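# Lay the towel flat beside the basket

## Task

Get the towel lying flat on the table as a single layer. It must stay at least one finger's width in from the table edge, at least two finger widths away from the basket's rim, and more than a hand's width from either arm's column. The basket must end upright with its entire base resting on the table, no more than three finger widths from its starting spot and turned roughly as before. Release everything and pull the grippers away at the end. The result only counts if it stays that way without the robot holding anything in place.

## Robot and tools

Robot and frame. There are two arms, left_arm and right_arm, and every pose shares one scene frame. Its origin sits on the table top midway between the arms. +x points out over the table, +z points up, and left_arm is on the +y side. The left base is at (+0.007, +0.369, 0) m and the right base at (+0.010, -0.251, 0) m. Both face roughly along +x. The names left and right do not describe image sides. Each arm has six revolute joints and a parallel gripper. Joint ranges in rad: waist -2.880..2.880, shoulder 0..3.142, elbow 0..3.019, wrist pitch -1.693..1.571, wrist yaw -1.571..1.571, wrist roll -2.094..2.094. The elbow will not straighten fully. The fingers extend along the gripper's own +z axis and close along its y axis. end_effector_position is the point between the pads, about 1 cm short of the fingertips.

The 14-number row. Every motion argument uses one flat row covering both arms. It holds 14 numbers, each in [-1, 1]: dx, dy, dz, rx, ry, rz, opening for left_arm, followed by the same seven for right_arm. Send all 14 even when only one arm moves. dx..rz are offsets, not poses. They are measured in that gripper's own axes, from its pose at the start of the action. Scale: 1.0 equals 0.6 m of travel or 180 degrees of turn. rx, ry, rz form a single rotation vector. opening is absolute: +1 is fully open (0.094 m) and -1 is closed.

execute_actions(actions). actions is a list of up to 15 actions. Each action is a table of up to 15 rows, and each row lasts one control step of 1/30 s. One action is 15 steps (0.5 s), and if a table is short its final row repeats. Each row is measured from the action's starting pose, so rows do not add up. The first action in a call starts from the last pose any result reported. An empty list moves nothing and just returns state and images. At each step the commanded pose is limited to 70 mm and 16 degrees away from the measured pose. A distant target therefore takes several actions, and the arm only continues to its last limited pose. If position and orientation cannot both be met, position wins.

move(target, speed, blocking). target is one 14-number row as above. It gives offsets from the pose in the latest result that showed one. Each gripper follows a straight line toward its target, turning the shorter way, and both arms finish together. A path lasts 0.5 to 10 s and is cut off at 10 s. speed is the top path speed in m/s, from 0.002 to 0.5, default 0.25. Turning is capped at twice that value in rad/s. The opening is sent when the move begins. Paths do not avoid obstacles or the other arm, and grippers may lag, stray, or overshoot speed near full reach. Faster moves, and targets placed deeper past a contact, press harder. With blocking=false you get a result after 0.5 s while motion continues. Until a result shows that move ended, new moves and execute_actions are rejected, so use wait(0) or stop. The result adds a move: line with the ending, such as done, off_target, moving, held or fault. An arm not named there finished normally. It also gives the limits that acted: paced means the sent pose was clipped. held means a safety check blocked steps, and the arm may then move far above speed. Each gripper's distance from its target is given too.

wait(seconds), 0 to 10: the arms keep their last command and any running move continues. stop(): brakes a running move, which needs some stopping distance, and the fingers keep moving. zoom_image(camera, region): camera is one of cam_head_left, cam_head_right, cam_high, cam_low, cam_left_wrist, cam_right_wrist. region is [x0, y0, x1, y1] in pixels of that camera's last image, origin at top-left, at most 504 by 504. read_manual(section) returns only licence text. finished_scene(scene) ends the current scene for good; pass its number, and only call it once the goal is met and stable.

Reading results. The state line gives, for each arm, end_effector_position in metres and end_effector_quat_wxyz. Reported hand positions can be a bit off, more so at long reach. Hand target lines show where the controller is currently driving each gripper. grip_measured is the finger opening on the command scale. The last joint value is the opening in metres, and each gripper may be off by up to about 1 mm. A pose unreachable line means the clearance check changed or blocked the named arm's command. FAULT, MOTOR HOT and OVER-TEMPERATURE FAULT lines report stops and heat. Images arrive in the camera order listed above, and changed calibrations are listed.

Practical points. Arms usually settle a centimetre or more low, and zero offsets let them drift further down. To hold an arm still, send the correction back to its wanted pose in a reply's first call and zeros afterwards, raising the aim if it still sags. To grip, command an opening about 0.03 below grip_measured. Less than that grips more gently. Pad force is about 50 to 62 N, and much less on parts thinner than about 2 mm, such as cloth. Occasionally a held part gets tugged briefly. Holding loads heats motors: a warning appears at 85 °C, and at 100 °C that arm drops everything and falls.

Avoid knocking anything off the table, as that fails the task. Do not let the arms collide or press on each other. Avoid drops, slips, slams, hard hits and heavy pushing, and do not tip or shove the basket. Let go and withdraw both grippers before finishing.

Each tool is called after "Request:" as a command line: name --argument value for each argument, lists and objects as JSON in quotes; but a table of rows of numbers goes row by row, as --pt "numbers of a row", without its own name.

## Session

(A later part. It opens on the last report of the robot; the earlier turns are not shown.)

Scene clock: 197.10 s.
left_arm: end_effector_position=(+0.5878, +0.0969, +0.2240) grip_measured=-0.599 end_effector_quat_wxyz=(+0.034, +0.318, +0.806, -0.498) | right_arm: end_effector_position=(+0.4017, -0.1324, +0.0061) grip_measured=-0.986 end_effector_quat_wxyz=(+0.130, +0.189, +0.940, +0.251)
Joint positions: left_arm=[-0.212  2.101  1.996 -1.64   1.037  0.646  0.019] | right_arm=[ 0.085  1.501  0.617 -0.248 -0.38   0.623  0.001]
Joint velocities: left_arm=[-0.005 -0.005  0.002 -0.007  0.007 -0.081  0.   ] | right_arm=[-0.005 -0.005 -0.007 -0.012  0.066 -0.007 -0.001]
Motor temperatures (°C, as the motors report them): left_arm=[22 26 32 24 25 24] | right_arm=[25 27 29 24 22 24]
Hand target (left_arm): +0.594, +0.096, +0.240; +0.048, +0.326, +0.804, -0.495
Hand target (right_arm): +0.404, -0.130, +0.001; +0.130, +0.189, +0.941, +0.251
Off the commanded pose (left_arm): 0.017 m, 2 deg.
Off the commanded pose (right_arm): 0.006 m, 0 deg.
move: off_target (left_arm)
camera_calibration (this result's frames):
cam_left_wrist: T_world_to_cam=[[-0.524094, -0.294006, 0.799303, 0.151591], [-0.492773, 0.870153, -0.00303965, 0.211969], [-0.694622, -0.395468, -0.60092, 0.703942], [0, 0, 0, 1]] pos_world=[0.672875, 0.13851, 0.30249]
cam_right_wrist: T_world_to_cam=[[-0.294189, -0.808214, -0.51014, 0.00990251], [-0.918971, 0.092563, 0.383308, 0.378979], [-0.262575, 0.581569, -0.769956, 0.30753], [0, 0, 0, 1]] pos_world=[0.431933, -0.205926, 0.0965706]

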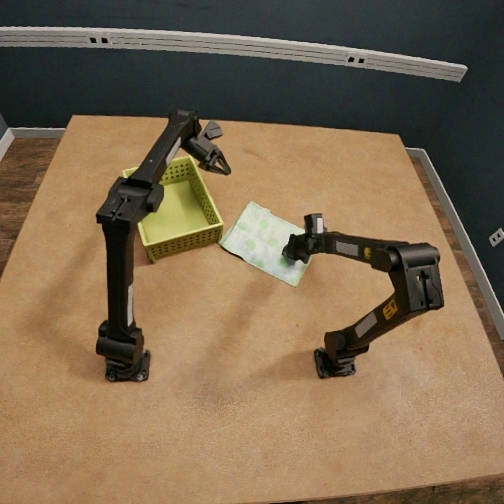

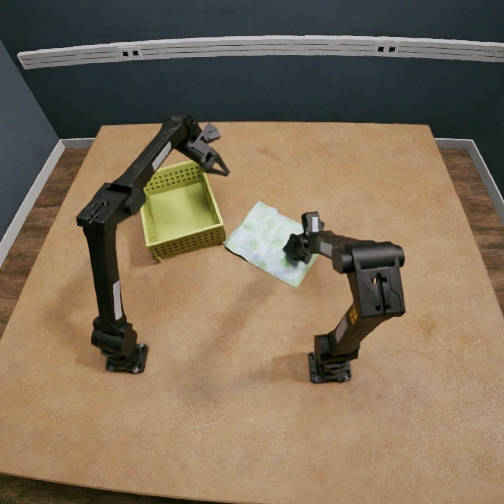

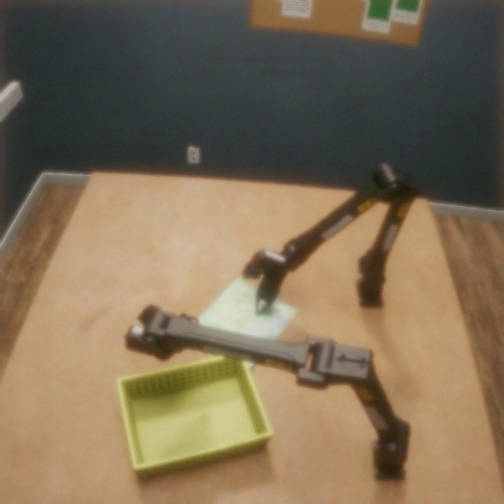

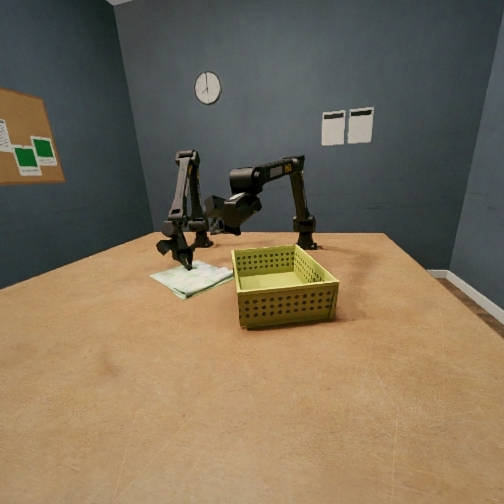

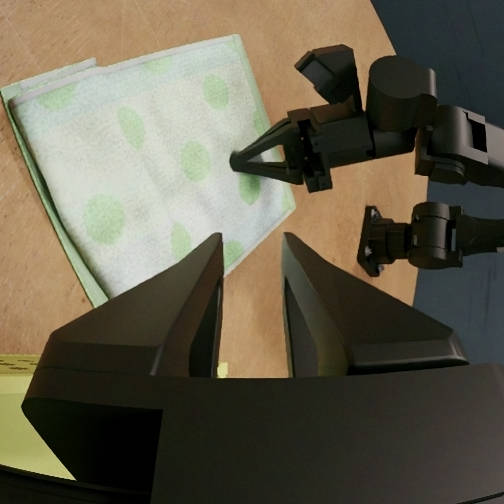

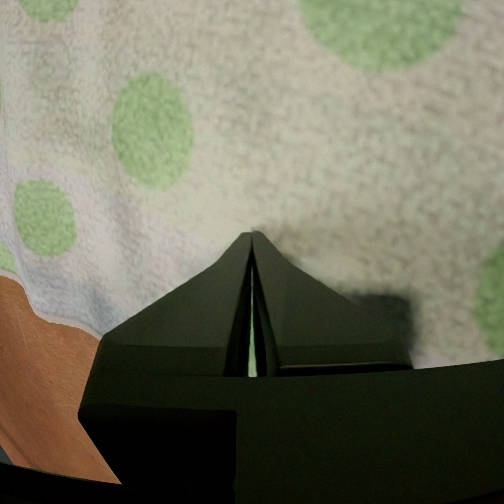

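Request:
move --target '[0,0.3,0.2,-0.33,0,0,-1,0,0,0.01,0,0,0,-1]'

Scene clock: 209.03 s.
left_arm: end_effector_position=(+0.6533, +0.0574, +0.0397) grip_measured=-0.981 end_effector_quat_wxyz=(+0.189, +0.264, +0.945, -0.032) | right_arm: end_effector_position=(+0.4021, -0.1324, +0.0063) grip_measured=-0.986 end_effector_quat_wxyz=(+0.130, +0.189, +0.940, +0.251)
Joint positions: left_arm=[-0.457  2.111  1.7   -0.775 -0.004  0.096  0.001] | right_arm=[ 0.085  1.501  0.617 -0.247 -0.38   0.623  0.001]
Joint velocities: left_arm=[-0.024 -0.005 -0.007 -0.002 -0.066  0.007 -0.001] | right_arm=[-0.024 -0.005 -0.007  0.007 -0.007 -0.037  0.   ]
Motor temperatures (°C, as the motors report them): left_arm=[22 27 33 24 25 24] | right_arm=[25 27 28 24 22 24]
Hand target (left_arm): +0.652, +0.053, +0.025; +0.185, +0.259, +0.947, -0.032
Hand target (right_arm): +0.404, -0.130, +0.001; +0.130, +0.189, +0.940, +0.251
Off the commanded pose (left_arm): 0.017 m, 1 deg.
Off the commanded pose (right_arm): 0.006 m, 0 deg.
move: off_target (left_arm)
camera_calibration (this result's frames):
cam_left_wrist: T_world_to_cam=[[-0.501699, -0.864961, -0.0118436, 0.371901], [-0.840792, 0.48437, 0.241774, 0.517869], [-0.203389, 0.131256, -0.97026, 0.286581], [0, 0, 0, 1]] pos_world=[0.68029, 0.0332246, 0.157256]
cam_right_wrist: T_world_to_cam=[[-0.293418, -0.808106, -0.510756, 0.00981815], [-0.919549, 0.0924817, 0.381939, 0.379441], [-0.261411, 0.581732, -0.770228, 0.30726], [0, 0, 0, 1]] pos_world=[0.432116, -0.2059, 0.0967518]

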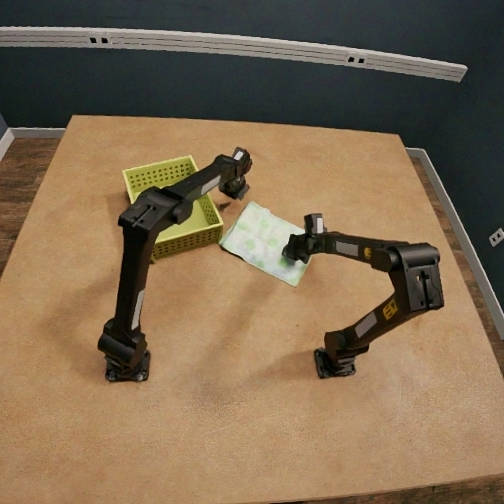

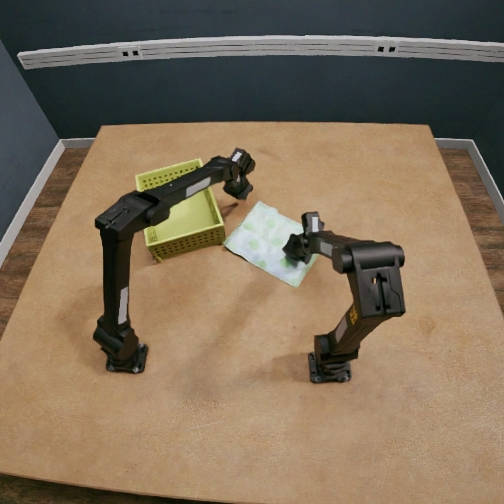

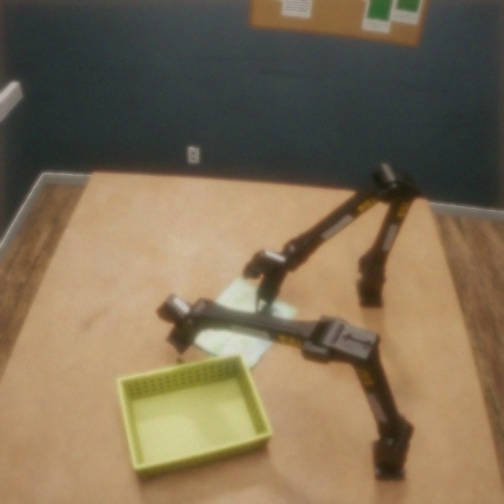

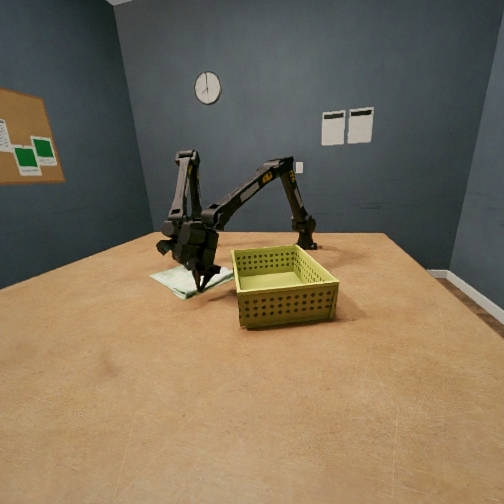

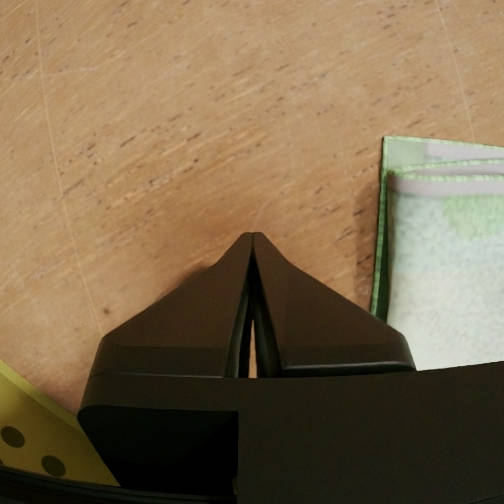

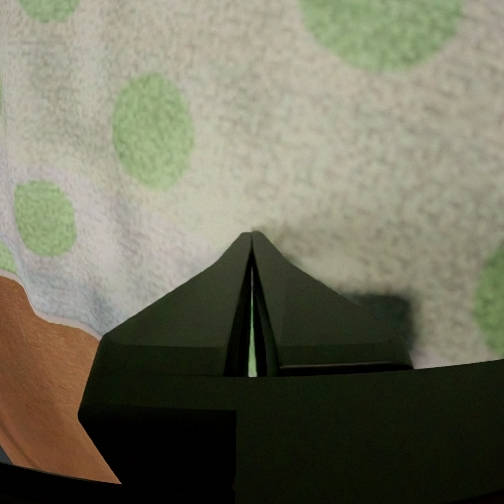

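Request:
move --target '[0.21,-0.023,-0.12,0,0,0,-1,0,0,0.01,0,0,0,-1]' --speed 0.12

Request:
move --target '[0.147,0.258,-0.05,0,0,0,-1,0,0,0.01,0,0,0,-1]' --speed 0.08

Scene clock: 217.03 s.
left_arm: end_effector_position=(+0.5232, +0.1203, +0.0621) grip_measured=-0.981 end_effector_quat_wxyz=(+0.185, +0.264, +0.946, -0.031) | right_arm: end_effector_position=(+0.4021, -0.1324, +0.0063) grip_measured=-0.986 end_effector_quat_wxyz=(+0.130, +0.189, +0.940, +0.251)
Joint positions: left_arm=[-0.457  1.752  1.201 -0.643 -0.004  0.095  0.001] | right_arm=[ 0.085  1.501  0.617 -0.247 -0.38   0.623  0.001]
Joint velocities: left_arm=[-0.015 -0.015 -0.007 -0.007 -0.037 -0.007  0.   ] | right_arm=[-0.005  0.005  0.012  0.002  0.007 -0.051  0.   ]
Motor temperatures (°C, as the motors report them): left_arm=[22 27 32 24 25 24] | right_arm=[25 27 28 24 22 24]
Hand target (left_arm): +0.522, +0.118, +0.059; +0.189, +0.264, +0.945, -0.032
Hand target (right_arm): +0.404, -0.130, +0.001; +0.130, +0.189, +0.940, +0.251
Off the commanded pose (left_arm): 0.004 m, 0 deg.
Off the commanded pose (right_arm): 0.006 m, 0 deg.
move: done
camera_calibration (this result's frames):
cam_left_wrist: T_world_to_cam=[[-0.50074, -0.865525, -0.0111738, 0.360867], [-0.839596, 0.482518, 0.249511, 0.371596], [-0.210566, 0.134322, -0.968308, 0.276842], [0, 0, 0, 1]] pos_world=[0.550984, 0.0958517, 0.179383]
cam_right_wrist: T_world_to_cam=[[-0.293418, -0.808106, -0.510756, 0.00981815], [-0.919549, 0.0924817, 0.381939, 0.379441], [-0.261411, 0.581732, -0.770228, 0.30726], [0, 0, 0, 1]] pos_world=[0.432116, -0.2059, 0.0967518]

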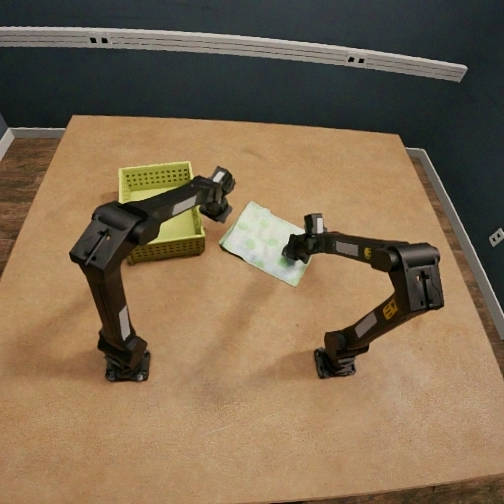

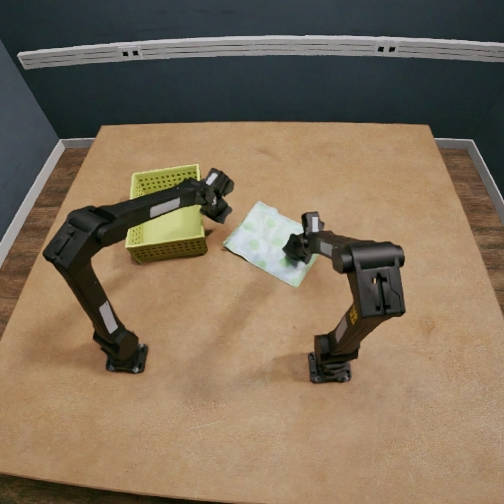

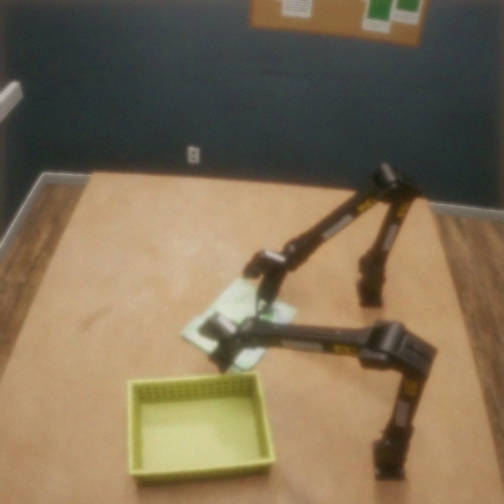

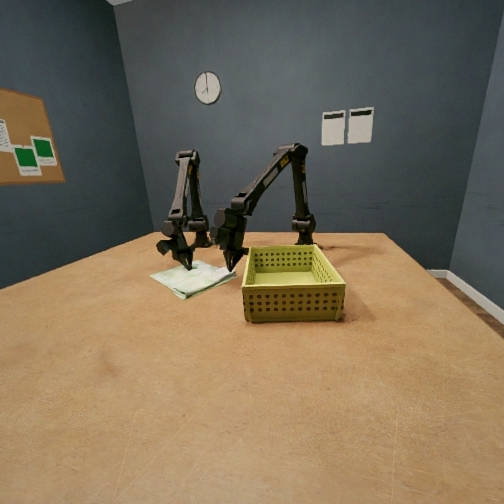

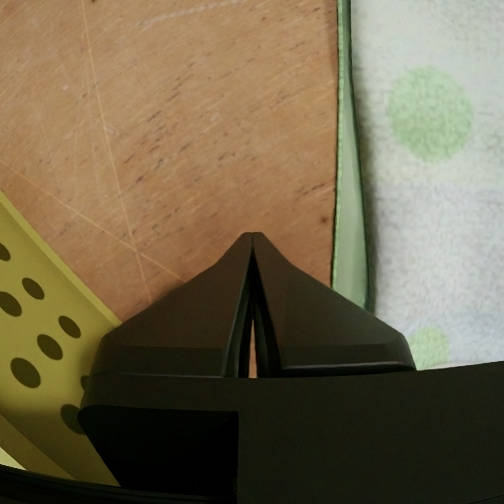

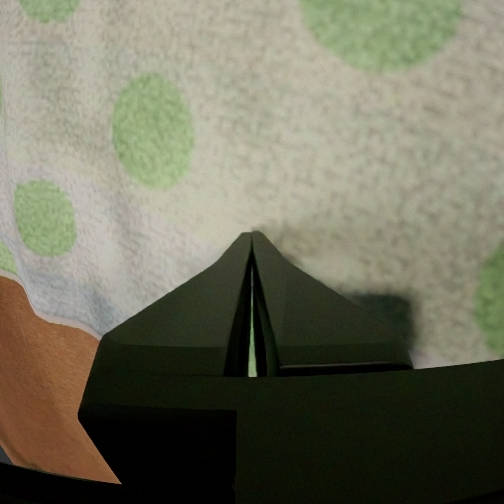

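Scene clock: 219.67 s.
left_arm: end_effector_position=(+0.5232, +0.2938, +0.0647) grip_measured=-0.981 end_effector_quat_wxyz=(+0.182, +0.260, +0.948, -0.034) | right_arm: end_effector_position=(+0.4021, -0.1324, +0.0063) grip_measured=-0.986 end_effector_quat_wxyz=(+0.130, +0.189, +0.940, +0.251)
Joint positions: left_arm=[-0.11   1.643  1.063 -0.639  0.124  0.41   0.001] | right_arm=[ 0.085  1.501  0.617 -0.247 -0.38   0.623  0.001]
Joint velocities: left_arm=[-0.005 -0.005 -0.012 -0.027 -0.081 -0.066  0.001] | right_arm=[-0.015  0.005 -0.007 -0.002 -0.022 -0.022 -0.001]
Motor temperatures (°C, as the motors report them): left_arm=[22 27 32 24 25 24] | right_arm=[25 27 28 24 22 24]
Hand target (left_arm): +0.521, +0.300, +0.062; +0.183, +0.264, +0.946, -0.032
Hand target (right_arm): +0.404, -0.130, +0.001; +0.130, +0.189, +0.940, +0.251
Off the commanded pose (left_arm): 0.007 m, 1 deg.
Off the commanded pose (right_arm): 0.006 m, 0 deg.
move: done
camera_calibration (this result's frames):
cam_left_wrist: T_world_to_cam=[[-0.494718, -0.869046, -0.0037199, 0.508411], [-0.841266, 0.477821, 0.252901, 0.289356], [-0.218005, 0.128244, -0.967485, 0.261666], [0, 0, 0, 1]] pos_world=[0.55199, 0.270015, 0.18187]
cam_right_wrist: T_world_to_cam=[[-0.293418, -0.808106, -0.510756, 0.00981815], [-0.919549, 0.0924817, 0.381939, 0.379441], [-0.261411, 0.581732, -0.770228, 0.30726], [0, 0, 0, 1]] pos_world=[0.432116, -0.2059, 0.0967518]

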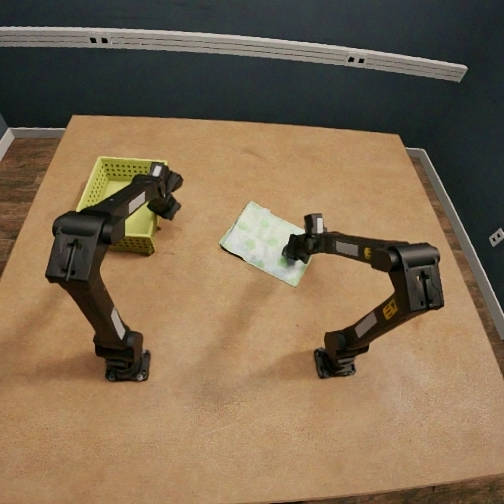

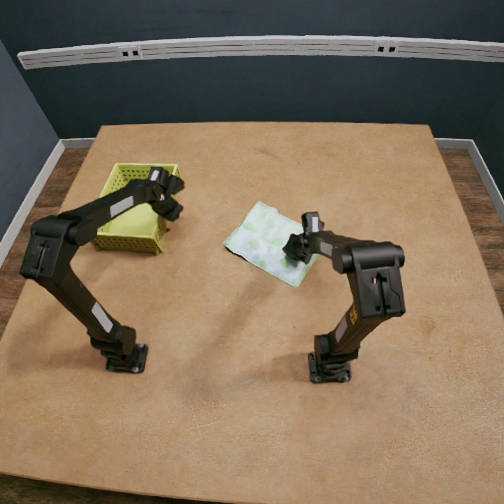

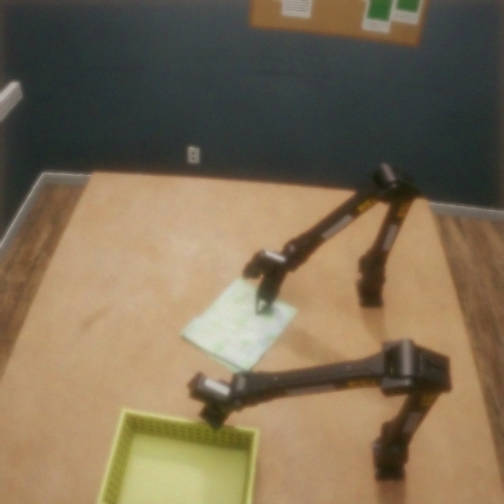

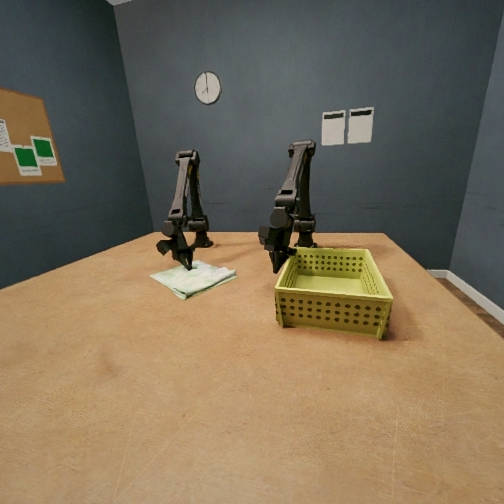

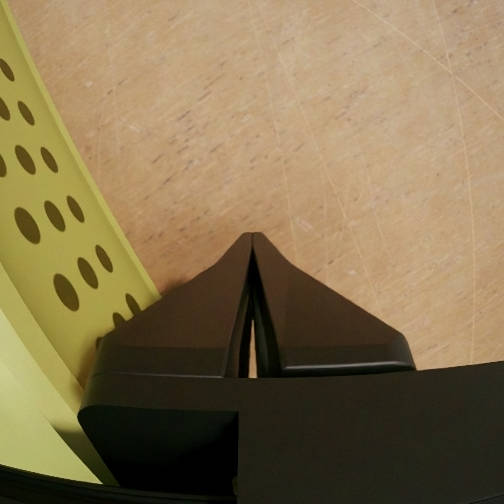

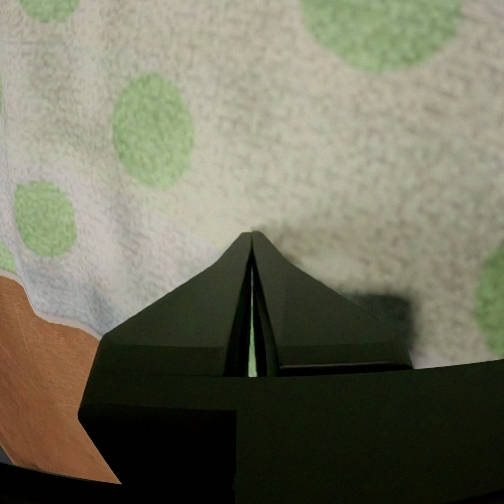

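Request:
move --target '[-0.06,0,-0.16,0,0,0,-0.6,0,0,0.01,0,0,0,-1]'

Request:
move --target '[-0.283,-0.2,0.11,0.33,0,0,-0.6,0,0,0.01,0,0,0,-1]' --speed 0.15

Scene clock: 232.47 s.
left_arm: end_effector_position=(+0.5140, +0.2937, +0.1626) grip_measured=-0.601 end_effector_quat_wxyz=(+0.184, +0.262, +0.947, -0.035) | right_arm: end_effector_position=(+0.4021, -0.1324, +0.0063) grip_measured=-0.986 end_effector_quat_wxyz=(+0.130, +0.189, +0.940, +0.251)
Joint positions: left_arm=[-0.111  1.504  1.181 -0.892  0.128  0.412  0.019] | right_arm=[ 0.085  1.501  0.617 -0.247 -0.38   0.623  0.001]
Joint velocities: left_arm=[-0.005 -0.005 -0.002 -0.007 -0.007 -0.051 -0.001] | right_arm=[-0.005  0.005  0.002 -0.007 -0.037  0.022  0.001]
Motor temperatures (°C, as the motors report them): left_arm=[22 26 31 24 25 24] | right_arm=[25 27 28 24 22 24]
Hand target (left_arm): +0.522, +0.292, +0.167; +0.183, +0.260, +0.948, -0.034
Hand target (right_arm): +0.404, -0.130, +0.001; +0.130, +0.189, +0.940, +0.251
Off the commanded pose (left_arm): 0.008 m, 0 deg.
Off the commanded pose (right_arm): 0.006 m, 0 deg.
move: done
camera_calibration (this result's frames):
cam_left_wrist: T_world_to_cam=[[-0.498251, -0.867028, -0.00299612, 0.505311], [-0.840171, 0.481958, 0.248656, 0.25577], [-0.214148, 0.12641, -0.968587, 0.353157], [0, 0, 0, 1]] pos_world=[0.54229, 0.270205, 0.279979]
cam_right_wrist: T_world_to_cam=[[-0.293418, -0.808106, -0.510756, 0.00981815], [-0.919549, 0.0924817, 0.381939, 0.379441], [-0.261411, 0.581732, -0.770228, 0.30726], [0, 0, 0, 1]] pos_world=[0.432116, -0.2059, 0.0967518]

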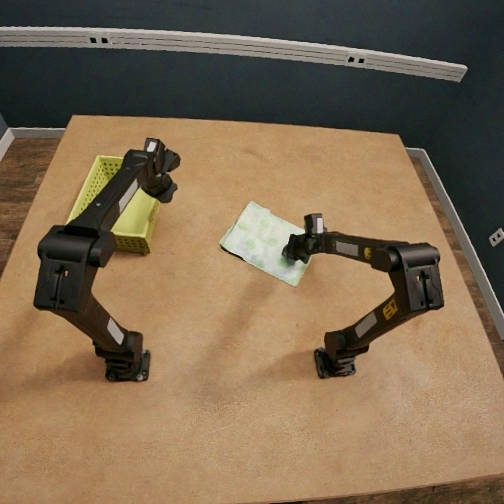

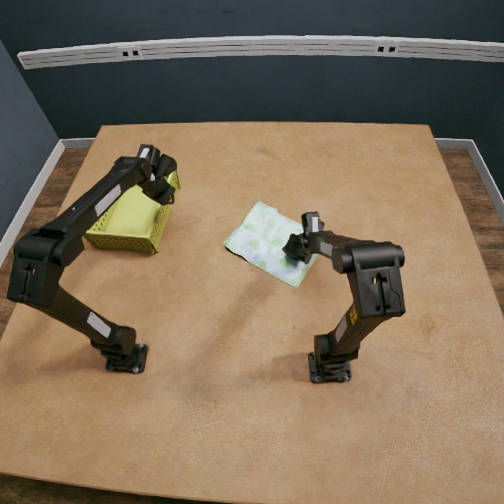

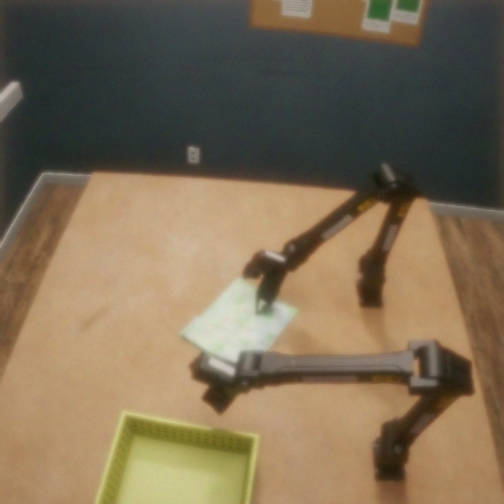

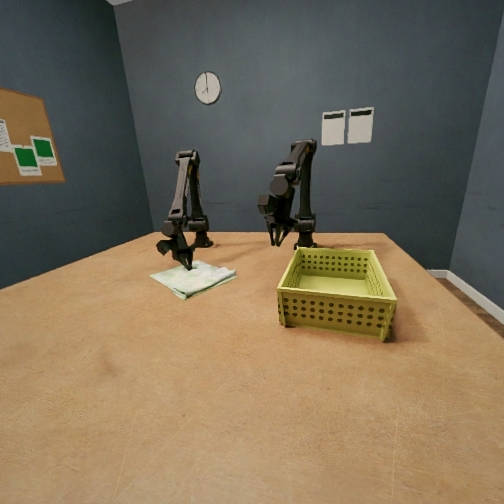

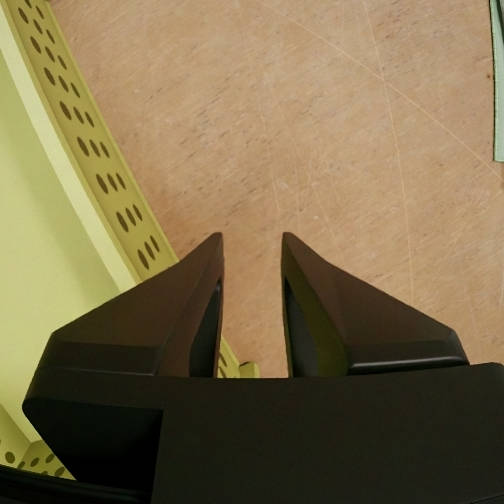

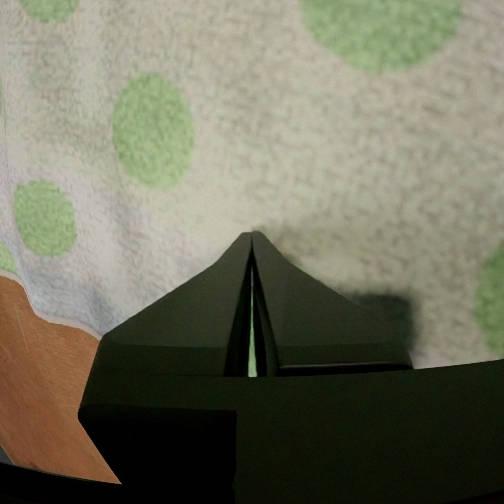

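Scene clock: 236.33 s.
left_arm: end_effector_position=(+0.6026, +0.1074, +0.1593) grip_measured=-0.601 end_effector_quat_wxyz=(+0.028, +0.306, +0.810, -0.499) | right_arm: end_effector_position=(+0.4021, -0.1324, +0.0063) grip_measured=-0.986 end_effector_quat_wxyz=(+0.130, +0.189, +0.940, +0.251)
Joint positions: left_arm=[-0.191  2.178  1.954 -1.551  1.034  0.653  0.019] | right_arm=[ 0.085  1.501  0.617 -0.247 -0.38   0.623  0.001]
Joint velocities: left_arm=[-0.015  0.005  0.032 -0.022  0.022 -0.066  0.   ] | right_arm=[ 0.015 -0.005 -0.017 -0.007 -0.037 -0.007 -0.001]
Motor temperatures (°C, as the motors report them): left_arm=[22 26 32 24 25 24] | right_arm=[25 27 28 24 22 24]
Hand target (left_arm): +0.610, +0.098, +0.160; +0.034, +0.320, +0.804, -0.500
Hand target (right_arm): +0.404, -0.130, +0.001; +0.130, +0.189, +0.940, +0.251
Off the commanded pose (left_arm): 0.012 m, 2 deg.
Off the commanded pose (right_arm): 0.006 m, 0 deg.
move: off_target (left_arm)
camera_calibration (this result's frames):
cam_left_wrist: T_world_to_cam=[[-0.499974, -0.307805, 0.809495, 0.199423], [-0.506897, 0.861882, 0.0146464, 0.216497], [-0.702198, -0.403007, -0.586944, 0.682685], [0, 0, 0, 1]] pos_world=[0.688828, 0.149915, 0.236095]
cam_right_wrist: T_world_to_cam=[[-0.293418, -0.808106, -0.510756, 0.00981815], [-0.919549, 0.0924817, 0.381939, 0.379441], [-0.261411, 0.581732, -0.770228, 0.30726], [0, 0, 0, 1]] pos_world=[0.432116, -0.2059, 0.0967518]

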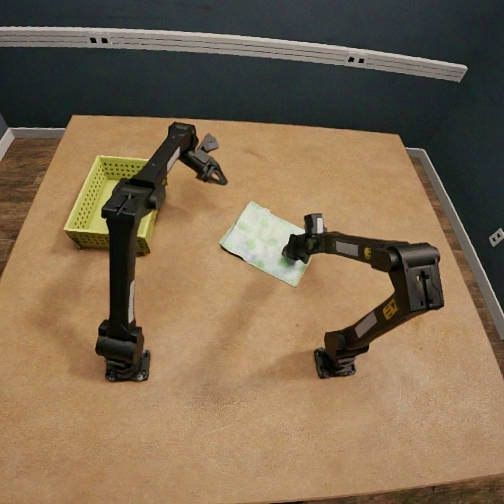

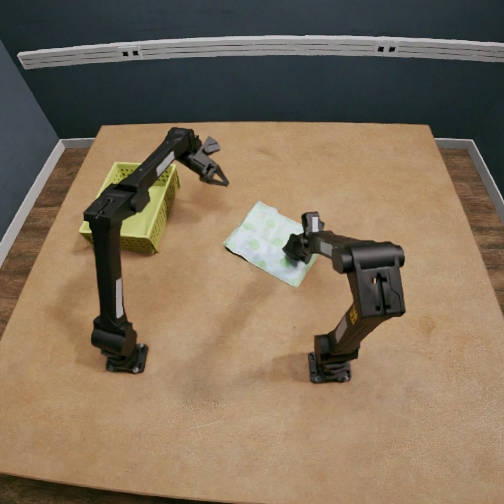

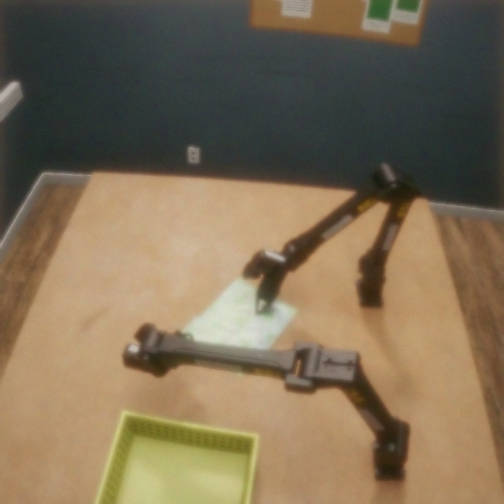

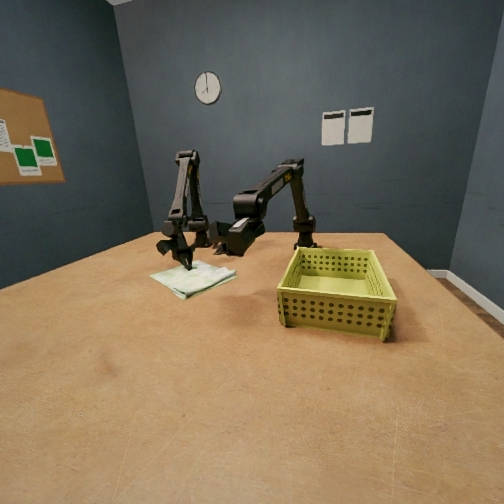

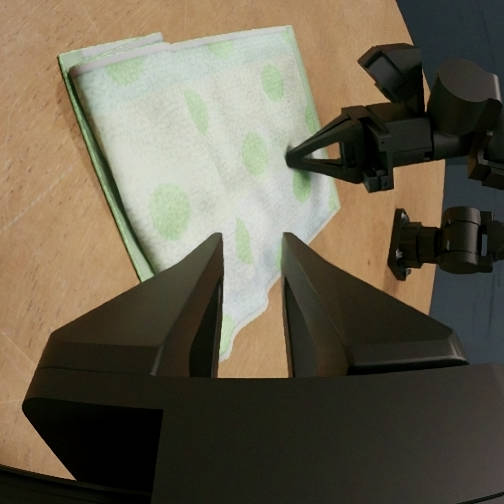

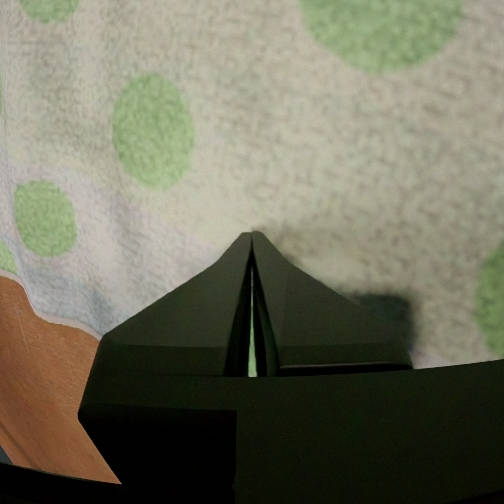

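Request:
move --target '[0.02,0.17,0.165,0,0,0,-0.6,0,0,0.01,0,0,0,-1]' --speed 0.08

Scene clock: 245.83 s.
left_arm: end_effector_position=(+0.6234, +0.0714, +0.0444) grip_measured=-0.601 end_effector_quat_wxyz=(+0.042, +0.312, +0.809, -0.496) | right_arm: end_effector_position=(+0.4021, -0.1324, +0.0063) grip_measured=-0.986 end_effector_quat_wxyz=(+0.130, +0.189, +0.940, +0.251)
Joint positions: left_arm=[-0.238  2.331  1.918 -1.245  1.039  0.554  0.019] | right_arm=[ 0.085  1.501  0.617 -0.247 -0.38   0.623  0.001]
Joint velocities: left_arm=[ 0.015 -0.015 -0.002 -0.002  0.007  0.022 -0.   ] | right_arm=[-0.005 -0.005 -0.002 -0.012 -0.037  0.037 -0.001]
Motor temperatures (°C, as the motors report them): left_arm=[22 27 33 24 25 24] | right_arm=[25 27 28 24 22 24]
Hand target (left_arm): +0.618, +0.064, +0.025; +0.028, +0.306, +0.811, -0.499
Hand target (right_arm): +0.404, -0.130, +0.001; +0.130, +0.189, +0.940, +0.251
Off the commanded pose (left_arm): 0.021 m, 2 deg.
Off the commanded pose (right_arm): 0.006 m, 0 deg.
move: off_target (left_arm)
camera_calibration (this result's frames):
cam_left_wrist: T_world_to_cam=[[-0.524769, -0.306613, 0.794107, 0.307764], [-0.510386, 0.859929, -0.00524991, 0.262892], [-0.681266, -0.408056, -0.607756, 0.603534], [0, 0, 0, 1]] pos_world=[0.706849, 0.114571, 0.123784]
cam_right_wrist: T_world_to_cam=[[-0.293418, -0.808106, -0.510756, 0.00981815], [-0.919549, 0.0924817, 0.381939, 0.379441], [-0.261411, 0.581732, -0.770228, 0.30726], [0, 0, 0, 1]] pos_world=[0.432116, -0.2059, 0.0967518]

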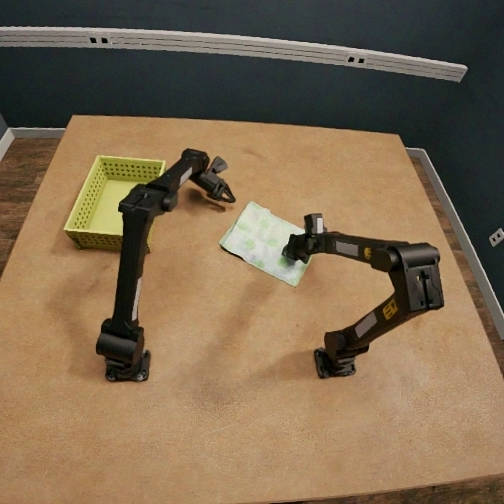

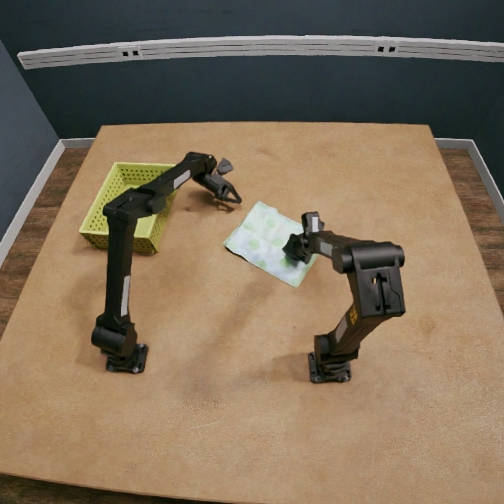

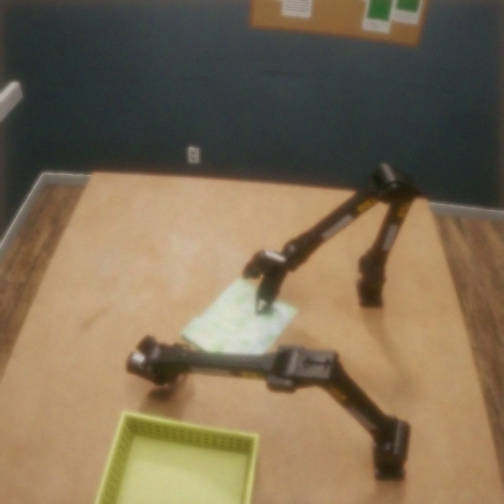

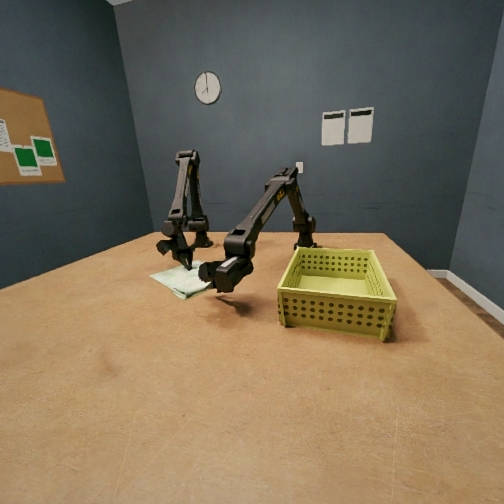

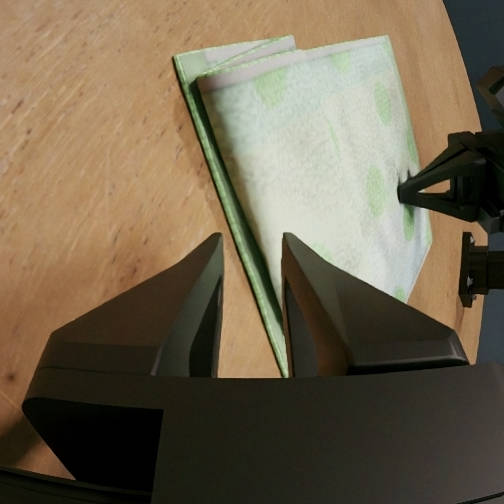

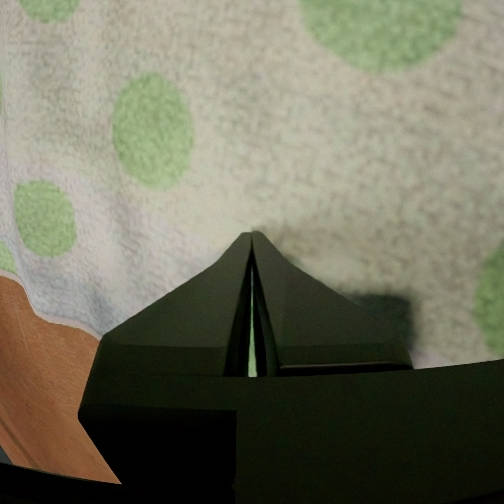

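Request:
move --target '[0,0.03,0.02,0,0,-0.12,-0.6,0,0,0.01,0,0,0,-1]' --speed 0.05

Scene clock: 258.03 s.
left_arm: end_effector_position=(+0.6245, +0.0711, +0.0404) grip_measured=-0.601 end_effector_quat_wxyz=(-0.046, +0.161, +0.852, -0.495) | right_arm: end_effector_position=(+0.4021, -0.1324, +0.0063) grip_measured=-0.986 end_effector_quat_wxyz=(+0.130, +0.189, +0.940, +0.251)
Joint positions: left_arm=[-0.238  2.337  1.918 -1.234  1.039  0.188  0.019] | right_arm=[ 0.085  1.501  0.617 -0.247 -0.38   0.623  0.001]
Joint velocities: left_arm=[ 0.015  0.005  0.002  0.012  0.022 -0.022 -0.001] | right_arm=[ 0.005 -0.005 -0.007  0.007 -0.007 -0.037 -0.001]
Motor temperatures (°C, as the motors report them): left_arm=[22 28 32 24 25 24] | right_arm=[25 27 28 24 22 24]
Hand target (left_arm): +0.629, +0.067, +0.024; -0.051, +0.155, +0.854, -0.495
Hand target (right_arm): +0.404, -0.130, +0.001; +0.130, +0.189, +0.940, +0.251
Off the commanded pose (left_arm): 0.017 m, 1 deg.
Off the commanded pose (right_arm): 0.006 m, 0 deg.
move: off_target (left_arm)
camera_calibration (this result's frames):
cam_left_wrist: T_world_to_cam=[[-0.203451, -0.447162, 0.871007, 0.117763], [-0.625138, 0.744, 0.235938, 0.333867], [-0.753532, -0.496498, -0.430905, 0.646003], [0, 0, 0, 1]] pos_world=[0.719456, 0.125001, 0.0970216]
cam_right_wrist: T_world_to_cam=[[-0.293418, -0.808106, -0.510756, 0.00981815], [-0.919549, 0.0924817, 0.381939, 0.379441], [-0.261411, 0.581732, -0.770228, 0.30726], [0, 0, 0, 1]] pos_world=[0.432116, -0.2059, 0.0967518]

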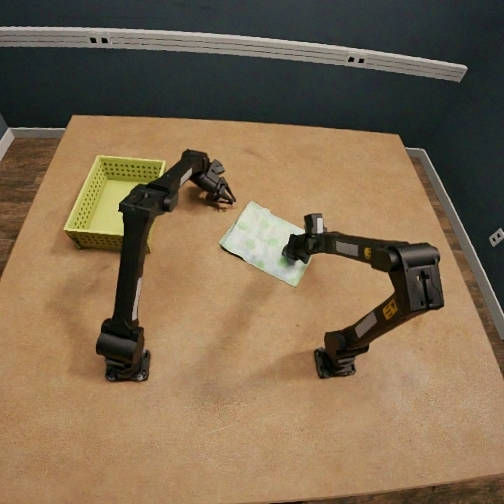

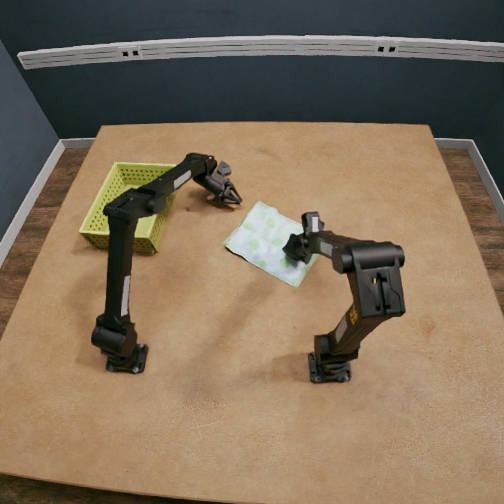

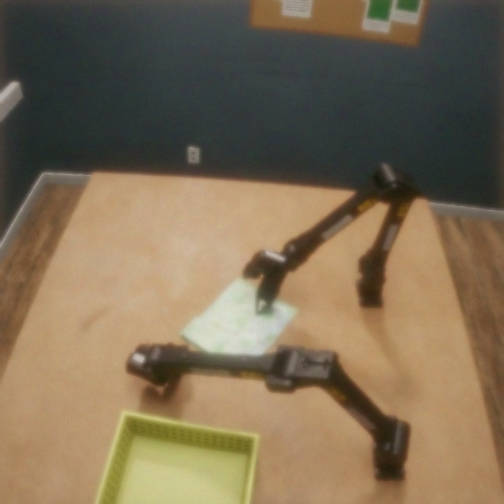

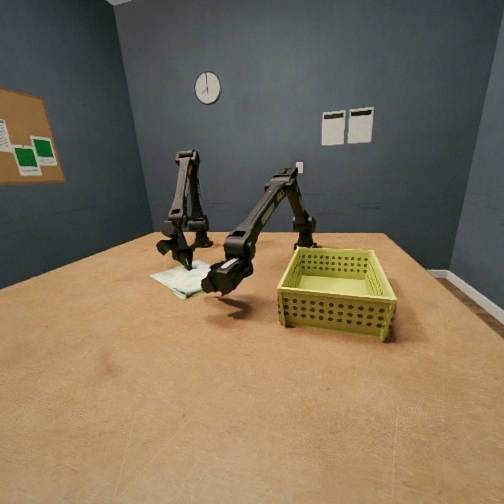

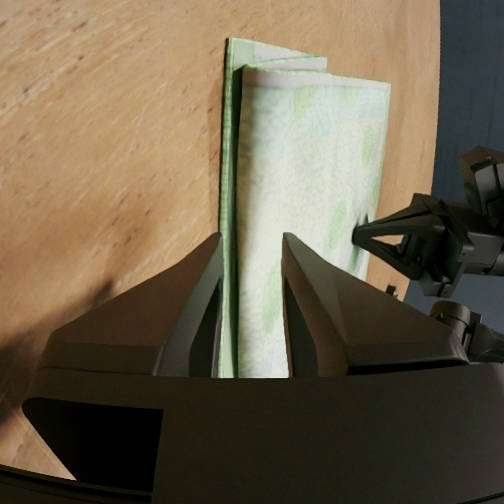

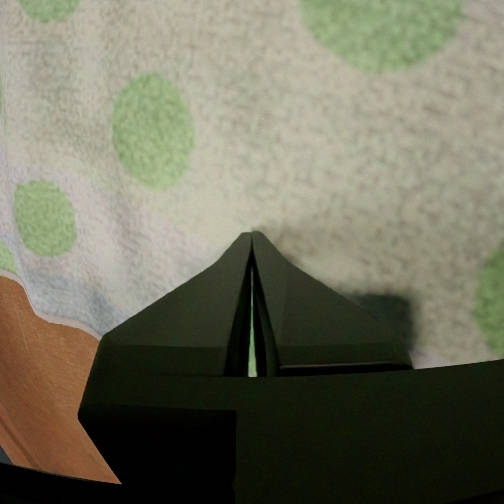

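Request:
execute_actions --actions '[[[0,0.06,0.03,0,0,0,-0.6,0,0,0.01,0,0,0,-1]],[[0,0.03,0.02,0,0,0,-0.6,0,0,0,0,0,0,-1]],[[0,0.02,0.01,0,0,0,-0.6,0,0,0,0,0,0,-1]]]'

Scene clock: 262.47 s.
left_arm: end_effector_position=(+0.6316, +0.0695, +0.0216) grip_measured=-0.601 end_effector_quat_wxyz=(-0.032, +0.168, +0.851, -0.496) | right_arm: end_effector_position=(+0.4021, -0.1324, +0.0063) grip_measured=-0.986 end_effector_quat_wxyz=(+0.130, +0.189, +0.940, +0.251)
Joint positions: left_arm=[-0.238  2.365  1.918 -1.171  1.039  0.186  0.019] | right_arm=[ 0.085  1.501  0.617 -0.247 -0.38   0.623  0.001]
Joint velocities: left_arm=[-0.015 -0.005  0.007 -0.007  0.007 -0.007 -0.   ] | right_arm=[-0.005 -0.005 -0.022 -0.002  0.022 -0.022  0.   ]
Motor temperatures (°C, as the motors report them): left_arm=[22 28 32 24 25 24] | right_arm=[25 27 28 24 22 24]
Hand target (left_arm): +0.633, +0.070, +0.008; -0.032, +0.168, +0.851, -0.496
Hand target (right_arm): +0.402, -0.132, +0.006; +0.130, +0.189, +0.940, +0.251
Off the commanded pose (left_arm): 0.013 m, 0 deg.
Off the commanded pose (right_arm): 0.000 m, 0 deg.
camera_calibration (this result's frames):
cam_left_wrist: T_world_to_cam=[[-0.230292, -0.44106, 0.867428, 0.151428], [-0.633192, 0.744792, 0.210599, 0.349556], [-0.738941, -0.500749, -0.450796, 0.633929], [0, 0, 0, 1]] pos_world=[0.724645, 0.123882, 0.0808038]
cam_right_wrist: T_world_to_cam=[[-0.293418, -0.808106, -0.510756, 0.00981815], [-0.919549, 0.0924817, 0.381939, 0.379441], [-0.261411, 0.581732, -0.770228, 0.30726], [0, 0, 0, 1]] pos_world=[0.432116, -0.2059, 0.0967518]

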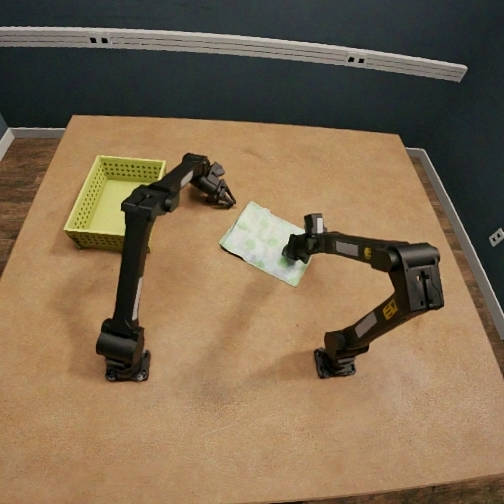

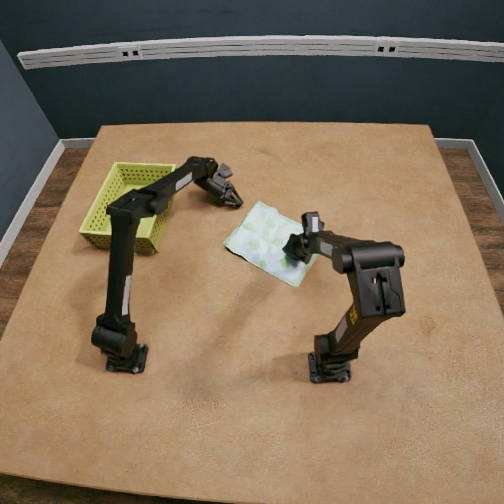

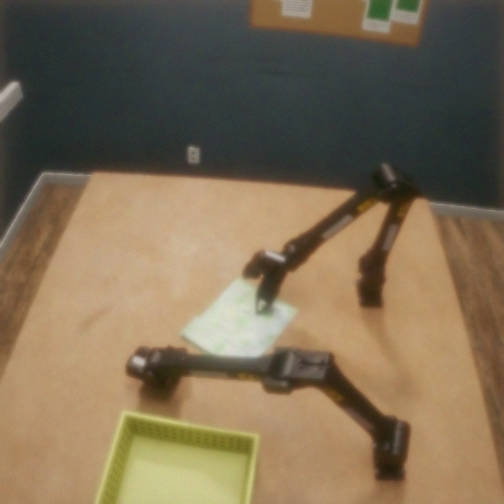

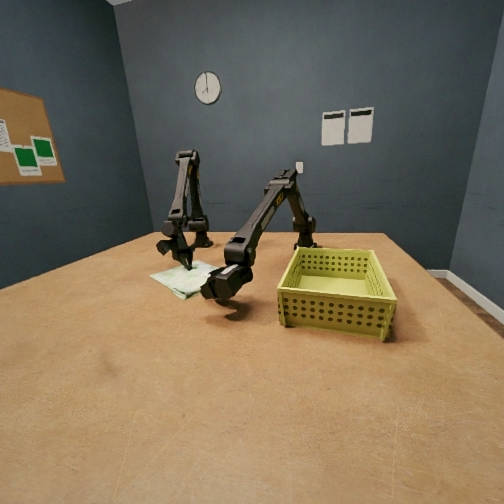

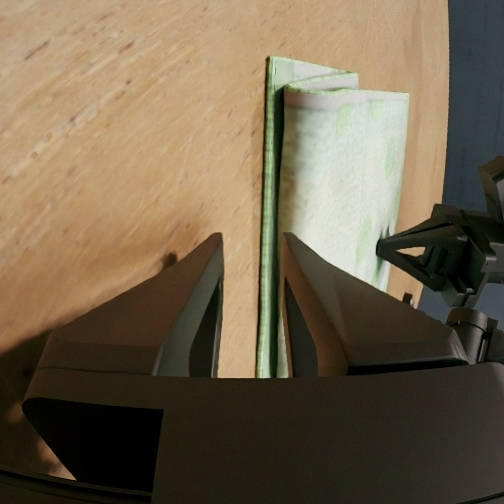

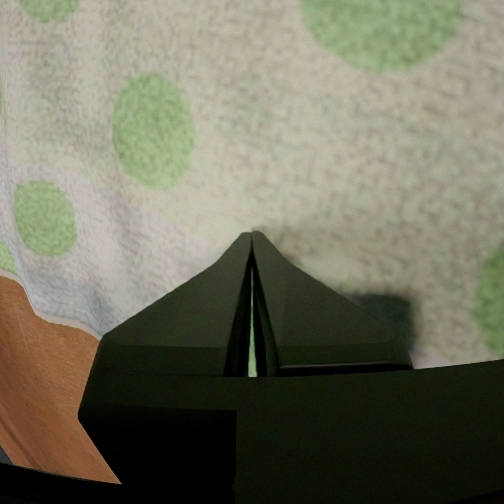

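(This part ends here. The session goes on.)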